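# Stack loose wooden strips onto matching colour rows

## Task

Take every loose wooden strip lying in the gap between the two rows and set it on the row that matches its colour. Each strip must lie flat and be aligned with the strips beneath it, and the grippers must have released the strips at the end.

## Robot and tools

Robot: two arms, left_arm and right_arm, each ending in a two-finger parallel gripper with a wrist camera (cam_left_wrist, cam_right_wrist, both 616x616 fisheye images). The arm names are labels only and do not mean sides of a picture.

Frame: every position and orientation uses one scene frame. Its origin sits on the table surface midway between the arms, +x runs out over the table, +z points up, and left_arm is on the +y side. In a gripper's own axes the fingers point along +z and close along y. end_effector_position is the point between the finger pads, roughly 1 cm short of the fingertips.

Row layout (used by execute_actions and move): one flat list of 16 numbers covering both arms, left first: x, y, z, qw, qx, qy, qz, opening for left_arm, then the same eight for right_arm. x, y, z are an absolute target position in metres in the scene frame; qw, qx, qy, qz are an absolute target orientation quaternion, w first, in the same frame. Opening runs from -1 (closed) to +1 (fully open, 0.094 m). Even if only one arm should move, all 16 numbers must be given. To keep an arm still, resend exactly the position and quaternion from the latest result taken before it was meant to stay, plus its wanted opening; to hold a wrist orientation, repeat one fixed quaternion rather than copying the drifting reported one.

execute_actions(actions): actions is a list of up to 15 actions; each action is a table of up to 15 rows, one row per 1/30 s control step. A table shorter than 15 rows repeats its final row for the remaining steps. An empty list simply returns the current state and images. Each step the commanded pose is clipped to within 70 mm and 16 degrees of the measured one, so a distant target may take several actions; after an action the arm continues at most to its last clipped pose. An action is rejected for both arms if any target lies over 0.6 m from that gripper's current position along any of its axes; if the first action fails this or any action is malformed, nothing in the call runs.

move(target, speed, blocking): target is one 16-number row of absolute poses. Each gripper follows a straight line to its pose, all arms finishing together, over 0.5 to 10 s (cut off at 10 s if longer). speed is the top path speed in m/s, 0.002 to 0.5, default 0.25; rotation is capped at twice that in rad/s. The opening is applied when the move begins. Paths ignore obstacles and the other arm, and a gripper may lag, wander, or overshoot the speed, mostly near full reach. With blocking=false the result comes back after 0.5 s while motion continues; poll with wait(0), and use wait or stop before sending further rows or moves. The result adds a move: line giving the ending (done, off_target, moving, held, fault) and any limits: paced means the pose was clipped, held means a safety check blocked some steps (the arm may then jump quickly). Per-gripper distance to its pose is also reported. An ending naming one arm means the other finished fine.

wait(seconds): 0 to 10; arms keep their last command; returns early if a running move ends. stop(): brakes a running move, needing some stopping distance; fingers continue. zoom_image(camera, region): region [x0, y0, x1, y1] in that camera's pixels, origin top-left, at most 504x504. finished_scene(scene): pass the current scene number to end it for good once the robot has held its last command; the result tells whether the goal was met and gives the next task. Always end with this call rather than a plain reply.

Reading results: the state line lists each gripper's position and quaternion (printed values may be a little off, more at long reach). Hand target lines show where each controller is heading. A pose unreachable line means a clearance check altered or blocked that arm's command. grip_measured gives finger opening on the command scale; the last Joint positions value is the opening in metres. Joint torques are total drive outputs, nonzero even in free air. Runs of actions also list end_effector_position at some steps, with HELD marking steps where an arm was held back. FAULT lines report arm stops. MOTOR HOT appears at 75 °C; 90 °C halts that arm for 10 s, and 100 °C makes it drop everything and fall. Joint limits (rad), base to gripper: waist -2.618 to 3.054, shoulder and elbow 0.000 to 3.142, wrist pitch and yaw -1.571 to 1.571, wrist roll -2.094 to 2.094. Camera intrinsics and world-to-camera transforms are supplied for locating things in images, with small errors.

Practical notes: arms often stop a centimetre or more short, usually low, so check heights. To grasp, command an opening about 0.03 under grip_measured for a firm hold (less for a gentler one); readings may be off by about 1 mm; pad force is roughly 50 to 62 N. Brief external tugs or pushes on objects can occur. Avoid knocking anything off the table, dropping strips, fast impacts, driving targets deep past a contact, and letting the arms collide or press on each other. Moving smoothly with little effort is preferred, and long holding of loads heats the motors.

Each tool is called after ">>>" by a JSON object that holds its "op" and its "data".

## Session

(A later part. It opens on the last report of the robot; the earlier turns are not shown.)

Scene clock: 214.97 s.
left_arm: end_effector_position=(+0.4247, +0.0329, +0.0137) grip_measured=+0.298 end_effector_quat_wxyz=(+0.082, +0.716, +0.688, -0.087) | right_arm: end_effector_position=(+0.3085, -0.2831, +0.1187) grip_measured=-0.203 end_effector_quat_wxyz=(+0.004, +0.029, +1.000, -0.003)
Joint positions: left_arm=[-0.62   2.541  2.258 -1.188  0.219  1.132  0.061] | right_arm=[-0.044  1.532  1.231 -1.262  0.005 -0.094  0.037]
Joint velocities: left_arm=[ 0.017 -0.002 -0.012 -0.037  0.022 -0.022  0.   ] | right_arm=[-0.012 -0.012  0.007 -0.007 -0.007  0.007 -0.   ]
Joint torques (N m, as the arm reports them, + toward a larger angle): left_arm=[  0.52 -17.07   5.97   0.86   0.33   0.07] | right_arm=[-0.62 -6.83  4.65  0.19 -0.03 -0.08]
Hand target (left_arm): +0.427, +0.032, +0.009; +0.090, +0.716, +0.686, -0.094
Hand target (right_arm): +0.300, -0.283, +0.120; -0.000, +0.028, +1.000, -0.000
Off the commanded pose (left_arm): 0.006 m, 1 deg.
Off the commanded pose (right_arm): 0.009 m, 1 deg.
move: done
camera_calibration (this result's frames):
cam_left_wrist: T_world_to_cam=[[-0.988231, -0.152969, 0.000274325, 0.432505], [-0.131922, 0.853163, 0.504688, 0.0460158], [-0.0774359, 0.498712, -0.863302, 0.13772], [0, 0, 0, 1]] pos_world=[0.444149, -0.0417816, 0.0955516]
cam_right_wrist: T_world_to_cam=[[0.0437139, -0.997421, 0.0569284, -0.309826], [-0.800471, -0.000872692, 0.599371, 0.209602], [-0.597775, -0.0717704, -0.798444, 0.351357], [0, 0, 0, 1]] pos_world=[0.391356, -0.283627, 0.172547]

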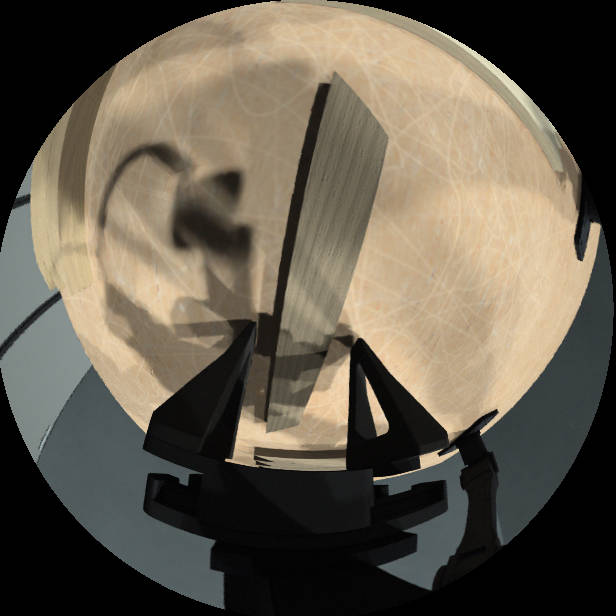

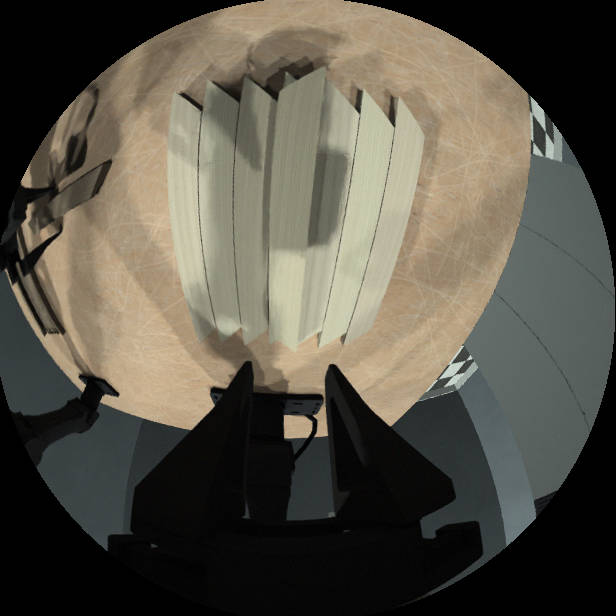

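>>> {"op": "move", "data": {"target": [0.426,0.032,0.014,0.085,0.716,0.687,-0.089,-0.5,0.3,-0.283,0.12,0,0.028,1,0,-0.2], "speed": 0.08}}

>>> {"op": "move", "data": {"target": [0.41,0.045,0.08,0.085,0.716,0.687,-0.089,-0.5,0.3,-0.283,0.12,0,0.028,1,0,-0.2], "speed": 0.15}}

>>> {"op": "move", "data": {"target": [0.318,0.275,0.065,0.125,-0.028,0.992,0.003,-0.5,0.3,-0.283,0.12,0,0.028,1,0,-0.2], "speed": 0.3}}

>>> {"op": "move", "data": {"target": [0.318,0.275,0.03,0.122,-0.026,0.992,0.003,-0.5,0.3,-0.283,0.12,0,0.028,1,0,-0.2], "speed": 0.06}}

Scene clock: 229.53 s.
left_arm: end_effector_position=(+0.4260, +0.0324, +0.0139) grip_measured=-0.437 end_effector_quat_wxyz=(+0.085, +0.716, +0.688, -0.086) | right_arm: end_effector_position=(+0.3085, -0.2831, +0.1187) grip_measured=-0.203 end_effector_quat_wxyz=(+0.004, +0.029, +1.000, -0.003)
Joint positions: left_arm=[-0.62   2.541  2.257 -1.183  0.218  1.132  0.026] | right_arm=[-0.044  1.532  1.231 -1.262  0.005 -0.094  0.037]
Joint velocities: left_arm=[ 0.007  0.002  0.017 -0.022  0.051 -0.022  0.001] | right_arm=[-0.007 -0.012 -0.002  0.081 -0.022 -0.022 -0.001]
Joint torques (N m, as the arm reports them, + toward a larger angle): left_arm=[  0.14 -16.9    8.75   0.54   0.2    0.03] | right_arm=[-0.56 -6.85  4.66  0.18 -0.01 -0.07]
Hand target (left_arm): +0.426, +0.032, +0.014; +0.085, +0.716, +0.687, -0.089
Hand target (right_arm): +0.300, -0.283, +0.120; -0.000, +0.028, +1.000, -0.000
Off the commanded pose (left_arm): 0.000 m, 0 deg.
Off the commanded pose (right_arm): 0.009 m, 1 deg.
move: done
camera_calibration (this result's frames):
cam_left_wrist: T_world_to_cam=[[-0.988207, -0.15305, -0.00482148, 0.433733], [-0.134732, 0.854109, 0.50234, 0.0476952], [-0.0727651, 0.497065, -0.864657, 0.136309], [0, 0, 0, 1]] pos_world=[0.444962, -0.0421083, 0.0959923]
cam_right_wrist: T_world_to_cam=[[0.0437139, -0.997421, 0.0569284, -0.309826], [-0.800471, -0.000872692, 0.599371, 0.209602], [-0.597775, -0.0717704, -0.798444, 0.351357], [0, 0, 0, 1]] pos_world=[0.391356, -0.283627, 0.172547]

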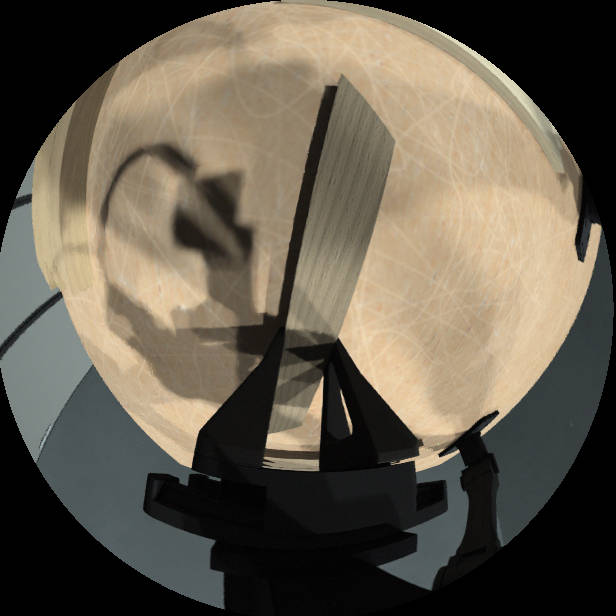

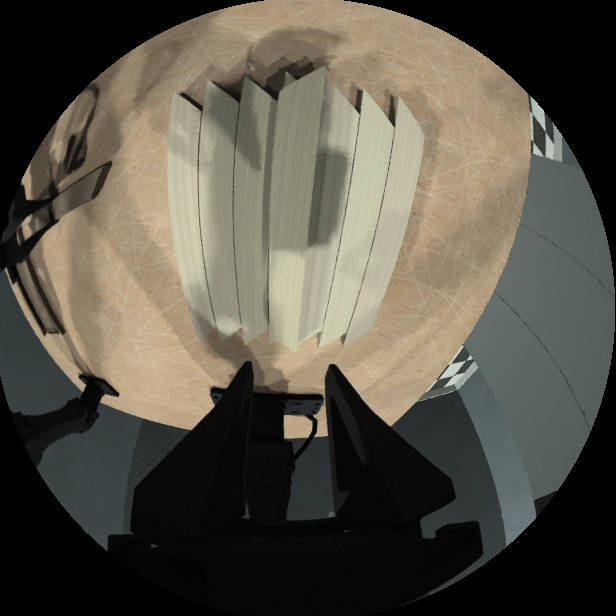

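Scene clock: 230.60 s.
left_arm: end_effector_position=(+0.4083, +0.0417, +0.0709) grip_measured=-0.437 end_effector_quat_wxyz=(+0.079, +0.718, +0.686, -0.087) | right_arm: end_effector_position=(+0.3085, -0.2831, +0.1187) grip_measured=-0.203 end_effector_quat_wxyz=(+0.004, +0.029, +1.000, -0.003)
Joint positions: left_arm=[-0.62   2.441  2.301 -1.339  0.216  1.138  0.026] | right_arm=[-0.044  1.532  1.231 -1.262  0.005 -0.094  0.037]
Joint velocities: left_arm=[-0.002  0.002  0.007 -0.081 -0.051 -0.051 -0.001] | right_arm=[-0.012 -0.012 -0.002 -0.022  0.081 -0.11   0.   ]
Joint torques (N m, as the arm reports them, + toward a larger angle): left_arm=[  1.03 -17.19   9.71   0.4    0.24   0.06] | right_arm=[-0.59 -6.88  4.66  0.19 -0.03 -0.09]
Hand target (left_arm): +0.410, +0.045, +0.080; +0.085, +0.716, +0.687, -0.089
Hand target (right_arm): +0.300, -0.283, +0.120; -0.000, +0.028, +1.000, -0.000
Off the commanded pose (left_arm): 0.010 m, 1 deg.
Off the commanded pose (right_arm): 0.009 m, 1 deg.
move: done
camera_calibration (this result's frames):
cam_left_wrist: T_world_to_cam=[[-0.989129, -0.147032, 0.00231095, 0.417616], [-0.125327, 0.851125, 0.509784, 0.00448572], [-0.0769215, 0.503953, -0.860299, 0.180706], [0, 0, 0, 1]] pos_world=[0.427538, -0.0334826, 0.15221]
cam_right_wrist: T_world_to_cam=[[0.0437139, -0.997421, 0.0569284, -0.309826], [-0.800471, -0.000872692, 0.599371, 0.209602], [-0.597775, -0.0717704, -0.798444, 0.351357], [0, 0, 0, 1]] pos_world=[0.391356, -0.283627, 0.172547]

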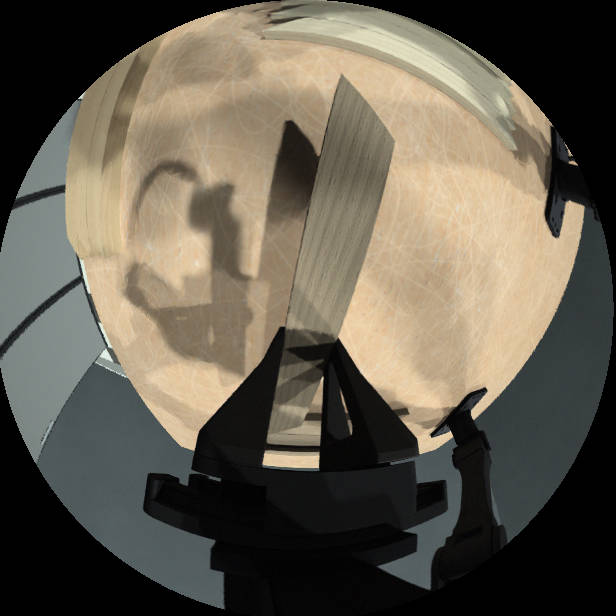

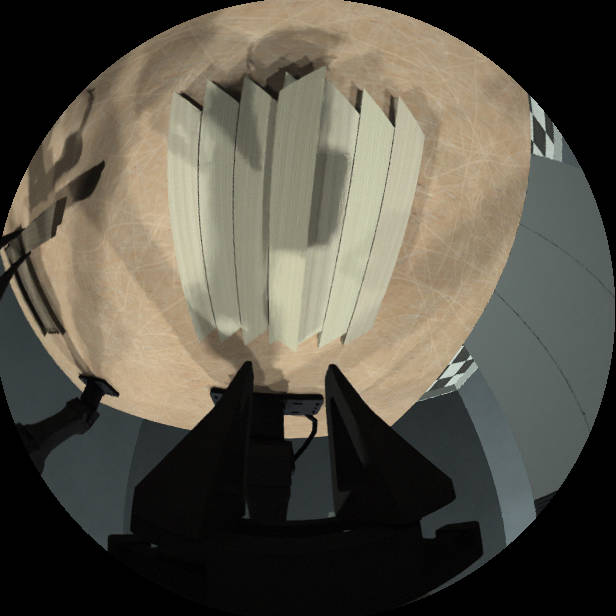

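Scene clock: 233.93 s.
left_arm: end_effector_position=(+0.3184, +0.2707, +0.0601) grip_measured=-0.437 end_effector_quat_wxyz=(+0.108, -0.020, +0.994, -0.001) | right_arm: end_effector_position=(+0.3085, -0.2831, +0.1187) grip_measured=-0.203 end_effector_quat_wxyz=(+0.004, +0.029, +1.000, -0.003)
Joint positions: left_arm=[-0.249  1.661  1.103 -0.797 -0.023 -0.133  0.026] | right_arm=[-0.044  1.532  1.231 -1.262  0.005 -0.094  0.037]
Joint velocities: left_arm=[ 0.007 -0.002 -0.027 -0.007 -0.051 -0.037 -0.001] | right_arm=[-0.002  0.002 -0.022  0.007 -0.022  0.037 -0.001]
Joint torques (N m, as the arm reports them, + toward a larger angle): left_arm=[  0.62 -10.95   7.04   0.93  -0.1   -0.04] | right_arm=[-0.65 -6.89  4.63  0.18 -0.02 -0.08]
Hand target (left_arm): +0.320, +0.274, +0.066; +0.124, -0.028, +0.992, +0.002
Hand target (right_arm): +0.300, -0.283, +0.120; -0.000, +0.028, +1.000, -0.000
Off the commanded pose (left_arm): 0.007 m, 2 deg.
Off the commanded pose (right_arm): 0.009 m, 1 deg.
move: done
camera_calibration (this result's frames):
cam_left_wrist: T_world_to_cam=[[0.229439, -0.973323, -0.000925006, 0.198179], [-0.828631, -0.195829, 0.524425, 0.31025], [-0.510616, -0.119557, -0.851456, 0.355505], [0, 0, 0, 1]] pos_world=[0.39314, 0.296151, 0.140177]
cam_right_wrist: T_world_to_cam=[[0.0437139, -0.997421, 0.0569284, -0.309826], [-0.800471, -0.000872692, 0.599371, 0.209602], [-0.597775, -0.0717704, -0.798444, 0.351357], [0, 0, 0, 1]] pos_world=[0.391356, -0.283627, 0.172547]

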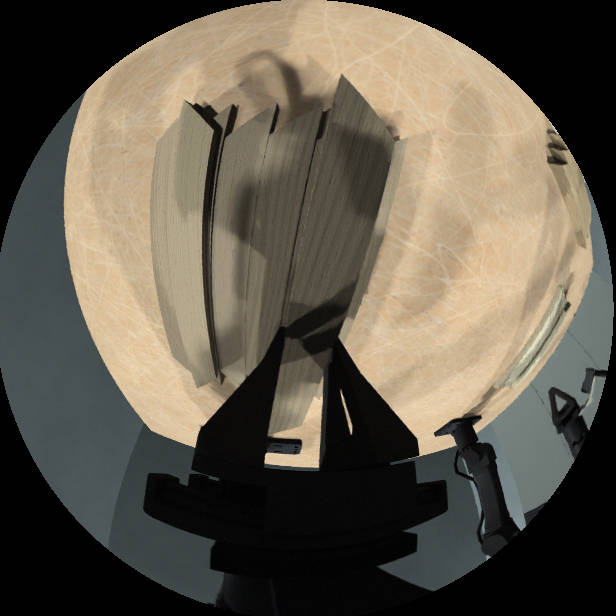

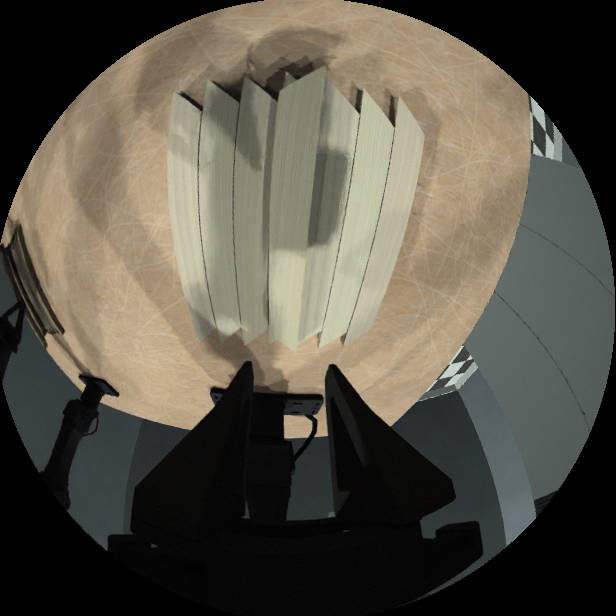

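Scene clock: 234.97 s.
left_arm: end_effector_position=(+0.3192, +0.2711, +0.0384) grip_measured=-0.437 end_effector_quat_wxyz=(+0.129, -0.020, +0.991, -0.002) | right_arm: end_effector_position=(+0.3085, -0.2831, +0.1187) grip_measured=-0.203 end_effector_quat_wxyz=(+0.004, +0.029, +1.000, -0.003)
Joint positions: left_arm=[-0.249  1.661  1.    -0.652 -0.026 -0.134  0.026] | right_arm=[-0.044  1.532  1.231 -1.262  0.005 -0.094  0.037]
Joint velocities: left_arm=[-0.012 -0.002 -0.007  0.022  0.095 -0.007 -0.001] | right_arm=[-0.007 -0.012 -0.007 -0.007 -0.022 -0.037 -0.   ]
Joint torques (N m, as the arm reports them, + toward a larger angle): left_arm=[ 0.63 -6.48  7.08  0.99 -0.13 -0.03] | right_arm=[-0.63 -6.88  4.71  0.19 -0.03 -0.08]
Hand target (left_arm): +0.318, +0.275, +0.030; +0.122, -0.026, +0.992, +0.003
Hand target (right_arm): +0.300, -0.283, +0.120; -0.000, +0.028, +1.000, -0.000
Off the commanded pose (left_arm): 0.009 m, 1 deg.
Off the commanded pose (right_arm): 0.009 m, 1 deg.
move: done
camera_calibration (this result's frames):
cam_left_wrist: T_world_to_cam=[[0.230214, -0.973086, 0.010239, 0.197621], [-0.849739, -0.195882, 0.489462, 0.330514], [-0.474283, -0.121381, -0.871964, 0.327114], [0, 0, 0, 1]] pos_world=[0.3905, 0.29675, 0.121435]
cam_right_wrist: T_world_to_cam=[[0.0437139, -0.997421, 0.0569284, -0.309826], [-0.800471, -0.000872692, 0.599371, 0.209602], [-0.597775, -0.0717704, -0.798444, 0.351357], [0, 0, 0, 1]] pos_world=[0.391356, -0.283627, 0.172547]

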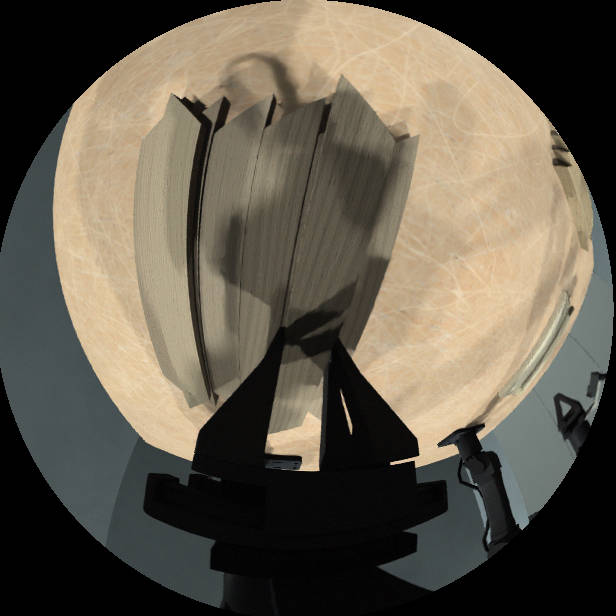

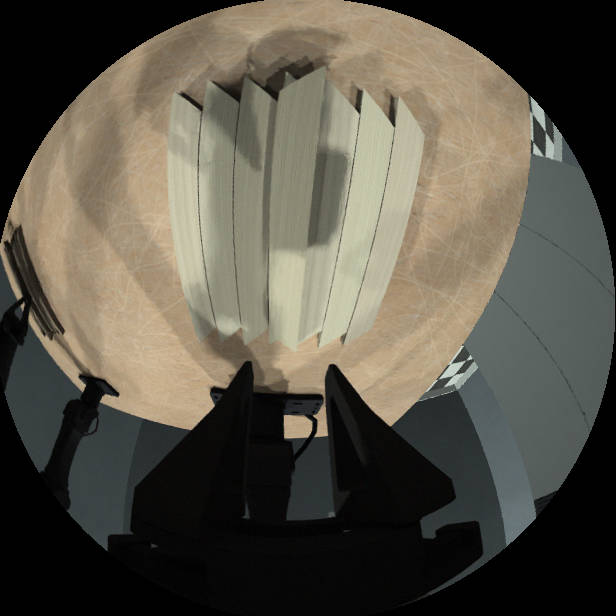

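>>> {"op": "move", "data": {"target": [0.322,0.279,0.019,0.12,-0.031,0.992,0.003,-0.5,0.3,-0.283,0.12,0,0.028,1,0,-0.2], "speed": 0.04}}

>>> {"op": "move", "data": {"target": [0.322,0.277,0.024,0.12,-0.031,0.992,0.003,-0.2,0.3,-0.283,0.12,0,0.028,1,0,-0.2], "speed": 0.04}}

>>> {"op": "move", "data": {"target": [0.312,0.277,0.09,0.12,-0.031,0.992,0.003,-0.2,0.3,-0.283,0.12,0,0.028,1,0,-0.2], "speed": 0.2}}

Scene clock: 244.27 s.
left_arm: end_effector_position=(+0.3251, +0.2746, +0.0279) grip_measured=-0.437 end_effector_quat_wxyz=(+0.128, -0.026, +0.991, -0.001) | right_arm: end_effector_position=(+0.3085, -0.2831, +0.1187) grip_measured=-0.203 end_effector_quat_wxyz=(+0.004, +0.029, +1.000, -0.003)
Joint positions: left_arm=[-0.237  1.701  1.    -0.615 -0.026 -0.134  0.026] | right_arm=[-0.044  1.532  1.231 -1.262  0.005 -0.094  0.037]
Joint velocities: left_arm=[ 0.022 -0.002 -0.002  0.022 -0.051  0.066  0.   ] | right_arm=[-0.007 -0.002  0.012  0.022 -0.007 -0.066  0.   ]
Joint torques (N m, as the arm reports them, + toward a larger angle): left_arm=[ 0.87 -7.19  6.36  1.02 -0.09  0.01] | right_arm=[-0.62 -6.87  4.64  0.19 -0.02 -0.07]
Hand target (left_arm): +0.322, +0.279, +0.019; +0.120, -0.031, +0.992, +0.003
Hand target (right_arm): +0.300, -0.283, +0.120; -0.000, +0.028, +1.000, -0.000
Off the commanded pose (left_arm): 0.010 m, 1 deg.
Off the commanded pose (right_arm): 0.009 m, 1 deg.
move: done
camera_calibration (this result's frames):
cam_left_wrist: T_world_to_cam=[[0.241731, -0.970298, 0.0093768, 0.195313], [-0.846058, -0.206028, 0.491669, 0.342809], [-0.475133, -0.126785, -0.870732, 0.322905], [0, 0, 0, 1]] pos_world=[0.396246, 0.30108, 0.110783]
cam_right_wrist: T_world_to_cam=[[0.0437139, -0.997421, 0.0569284, -0.309826], [-0.800471, -0.000872692, 0.599371, 0.209602], [-0.597775, -0.0717704, -0.798444, 0.351357], [0, 0, 0, 1]] pos_world=[0.391356, -0.283627, 0.172547]

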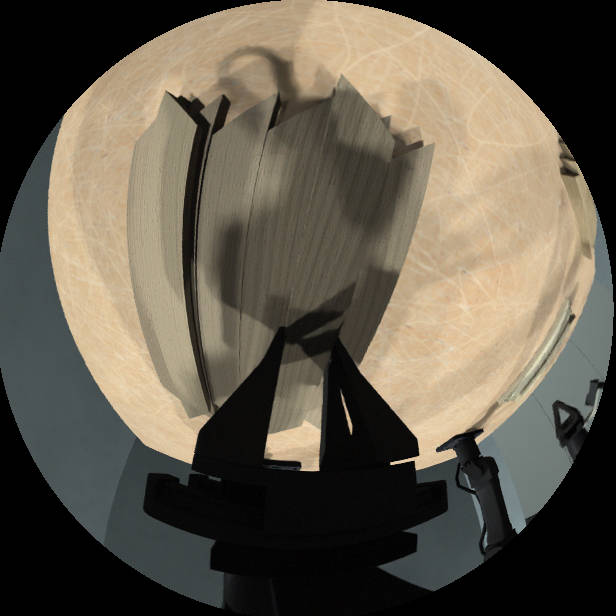

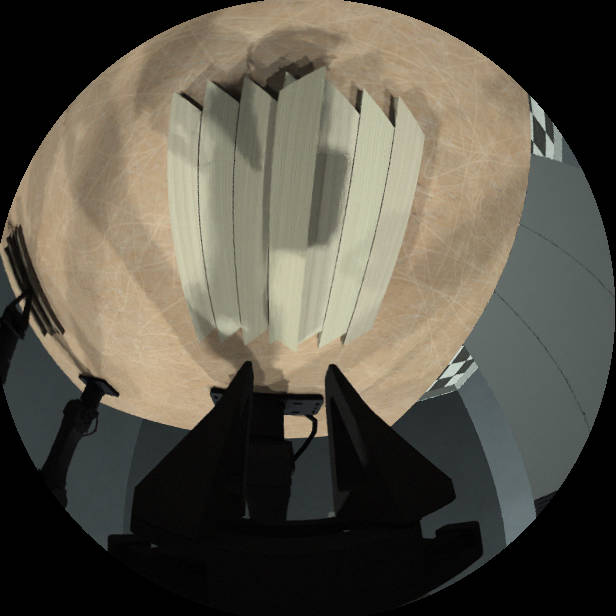

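Scene clock: 244.97 s.
left_arm: end_effector_position=(+0.3251, +0.2746, +0.0279) grip_measured=-0.202 end_effector_quat_wxyz=(+0.128, -0.026, +0.991, -0.001) | right_arm: end_effector_position=(+0.3084, -0.2831, +0.1187) grip_measured=-0.203 end_effector_quat_wxyz=(+0.003, +0.029, +1.000, -0.003)
Joint positions: left_arm=[-0.237  1.701  1.    -0.615 -0.026 -0.135  0.038] | right_arm=[-0.044  1.532  1.231 -1.262  0.005 -0.094  0.037]
Joint velocities: left_arm=[-0.002  0.007 -0.002 -0.022 -0.022  0.022  0.001] | right_arm=[-0.007 -0.017 -0.002 -0.022 -0.037  0.007  0.001]
Joint torques (N m, as the arm reports them, + toward a larger angle): left_arm=[ 0.27 -7.93  7.59  0.84 -0.11 -0.04] | right_arm=[-0.62 -6.84  4.66  0.18 -0.03 -0.08]
Hand target (left_arm): +0.322, +0.277, +0.024; +0.120, -0.031, +0.992, +0.003
Hand target (right_arm): +0.300, -0.283, +0.120; -0.000, +0.028, +1.000, -0.000
Off the commanded pose (left_arm): 0.006 m, 1 deg.
Off the commanded pose (right_arm): 0.008 m, 1 deg.
move: done
camera_calibration (this result's frames):
cam_left_wrist: T_world_to_cam=[[0.242447, -0.970117, 0.00956535, 0.195026], [-0.845908, -0.206557, 0.491706, 0.342905], [-0.475036, -0.127304, -0.870709, 0.323015], [0, 0, 0, 1]] pos_world=[0.396226, 0.301148, 0.110779]
cam_right_wrist: T_world_to_cam=[[0.0437353, -0.997424, 0.0568544, -0.309807], [-0.800245, -0.000907264, 0.599673, 0.209412], [-0.598076, -0.0717244, -0.798223, 0.351381], [0, 0, 0, 1]] pos_world=[0.391283, -0.283616, 0.172515]

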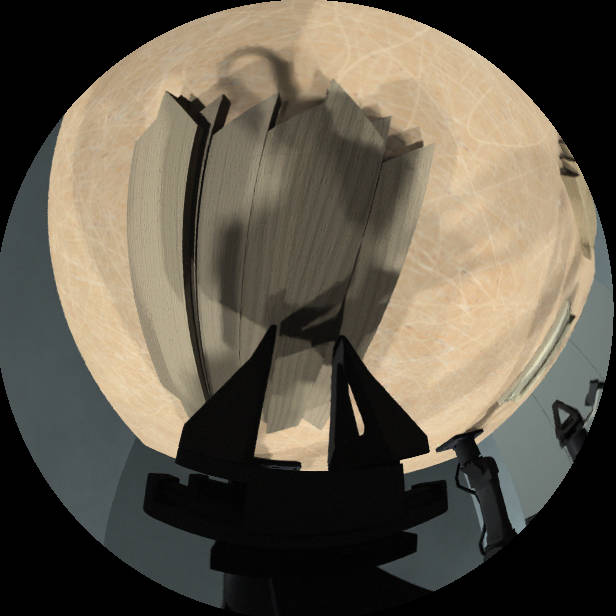

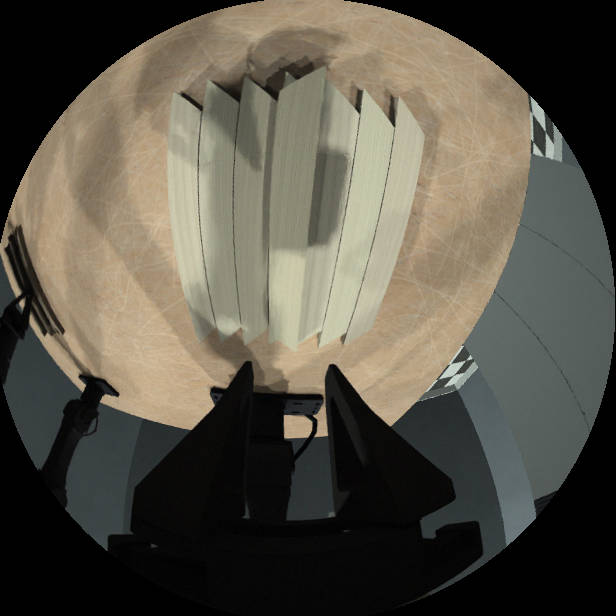

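Scene clock: 246.03 s.
left_arm: end_effector_position=(+0.3112, +0.2757, +0.0827) grip_measured=-0.202 end_effector_quat_wxyz=(+0.114, -0.028, +0.993, +0.000) | right_arm: end_effector_position=(+0.3084, -0.2831, +0.1187) grip_measured=-0.203 end_effector_quat_wxyz=(+0.003, +0.029, +1.000, -0.003)
Joint positions: left_arm=[-0.237  1.599  1.128 -0.873 -0.026 -0.138  0.038] | right_arm=[-0.044  1.532  1.231 -1.262  0.005 -0.094  0.037]
Joint velocities: left_arm=[-0.012 -0.007  0.007  0.022 -0.007 -0.007 -0.   ] | right_arm=[-0.007  0.007  0.007  0.022  0.066 -0.022  0.   ]
Joint torques (N m, as the arm reports them, + toward a larger angle): left_arm=[ 0.02 -9.2   9.65  0.72 -0.11 -0.03] | right_arm=[-0.63 -6.83  4.68  0.18 -0.02 -0.08]
Hand target (left_arm): +0.312, +0.277, +0.090; +0.120, -0.031, +0.992, +0.003
Hand target (right_arm): +0.300, -0.283, +0.120; -0.000, +0.028, +1.000, -0.000
Off the commanded pose (left_arm): 0.007 m, 1 deg.
Off the commanded pose (right_arm): 0.008 m, 1 deg.
move: done
camera_calibration (this result's frames):
cam_left_wrist: T_world_to_cam=[[0.24547, -0.969403, 0.00110331, 0.198568], [-0.831141, -0.209874, 0.514934, 0.29885], [-0.498948, -0.127318, -0.857229, 0.37065], [0, 0, 0, 1]] pos_world=[0.384579, 0.302403, 0.163625]
cam_right_wrist: T_world_to_cam=[[0.0437353, -0.997424, 0.0568544, -0.309807], [-0.800245, -0.000907264, 0.599673, 0.209412], [-0.598076, -0.0717244, -0.798223, 0.351381], [0, 0, 0, 1]] pos_world=[0.391283, -0.283616, 0.172515]

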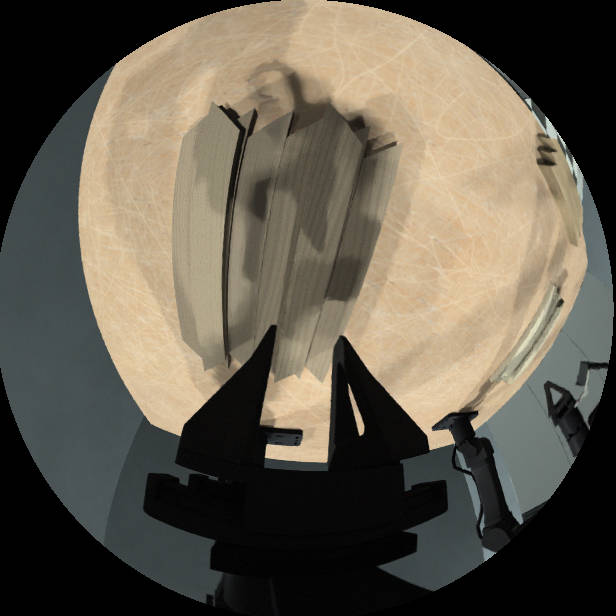

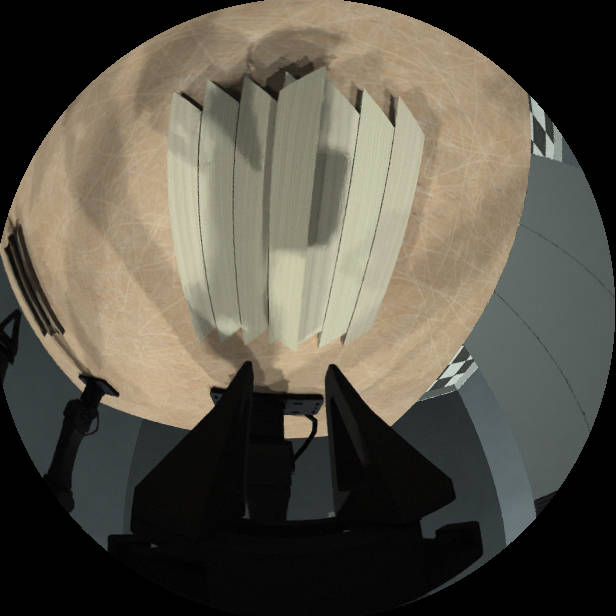

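>>> {"op": "finished_scene", "data": {"scene": 1}}

The scene is finished: the task was done.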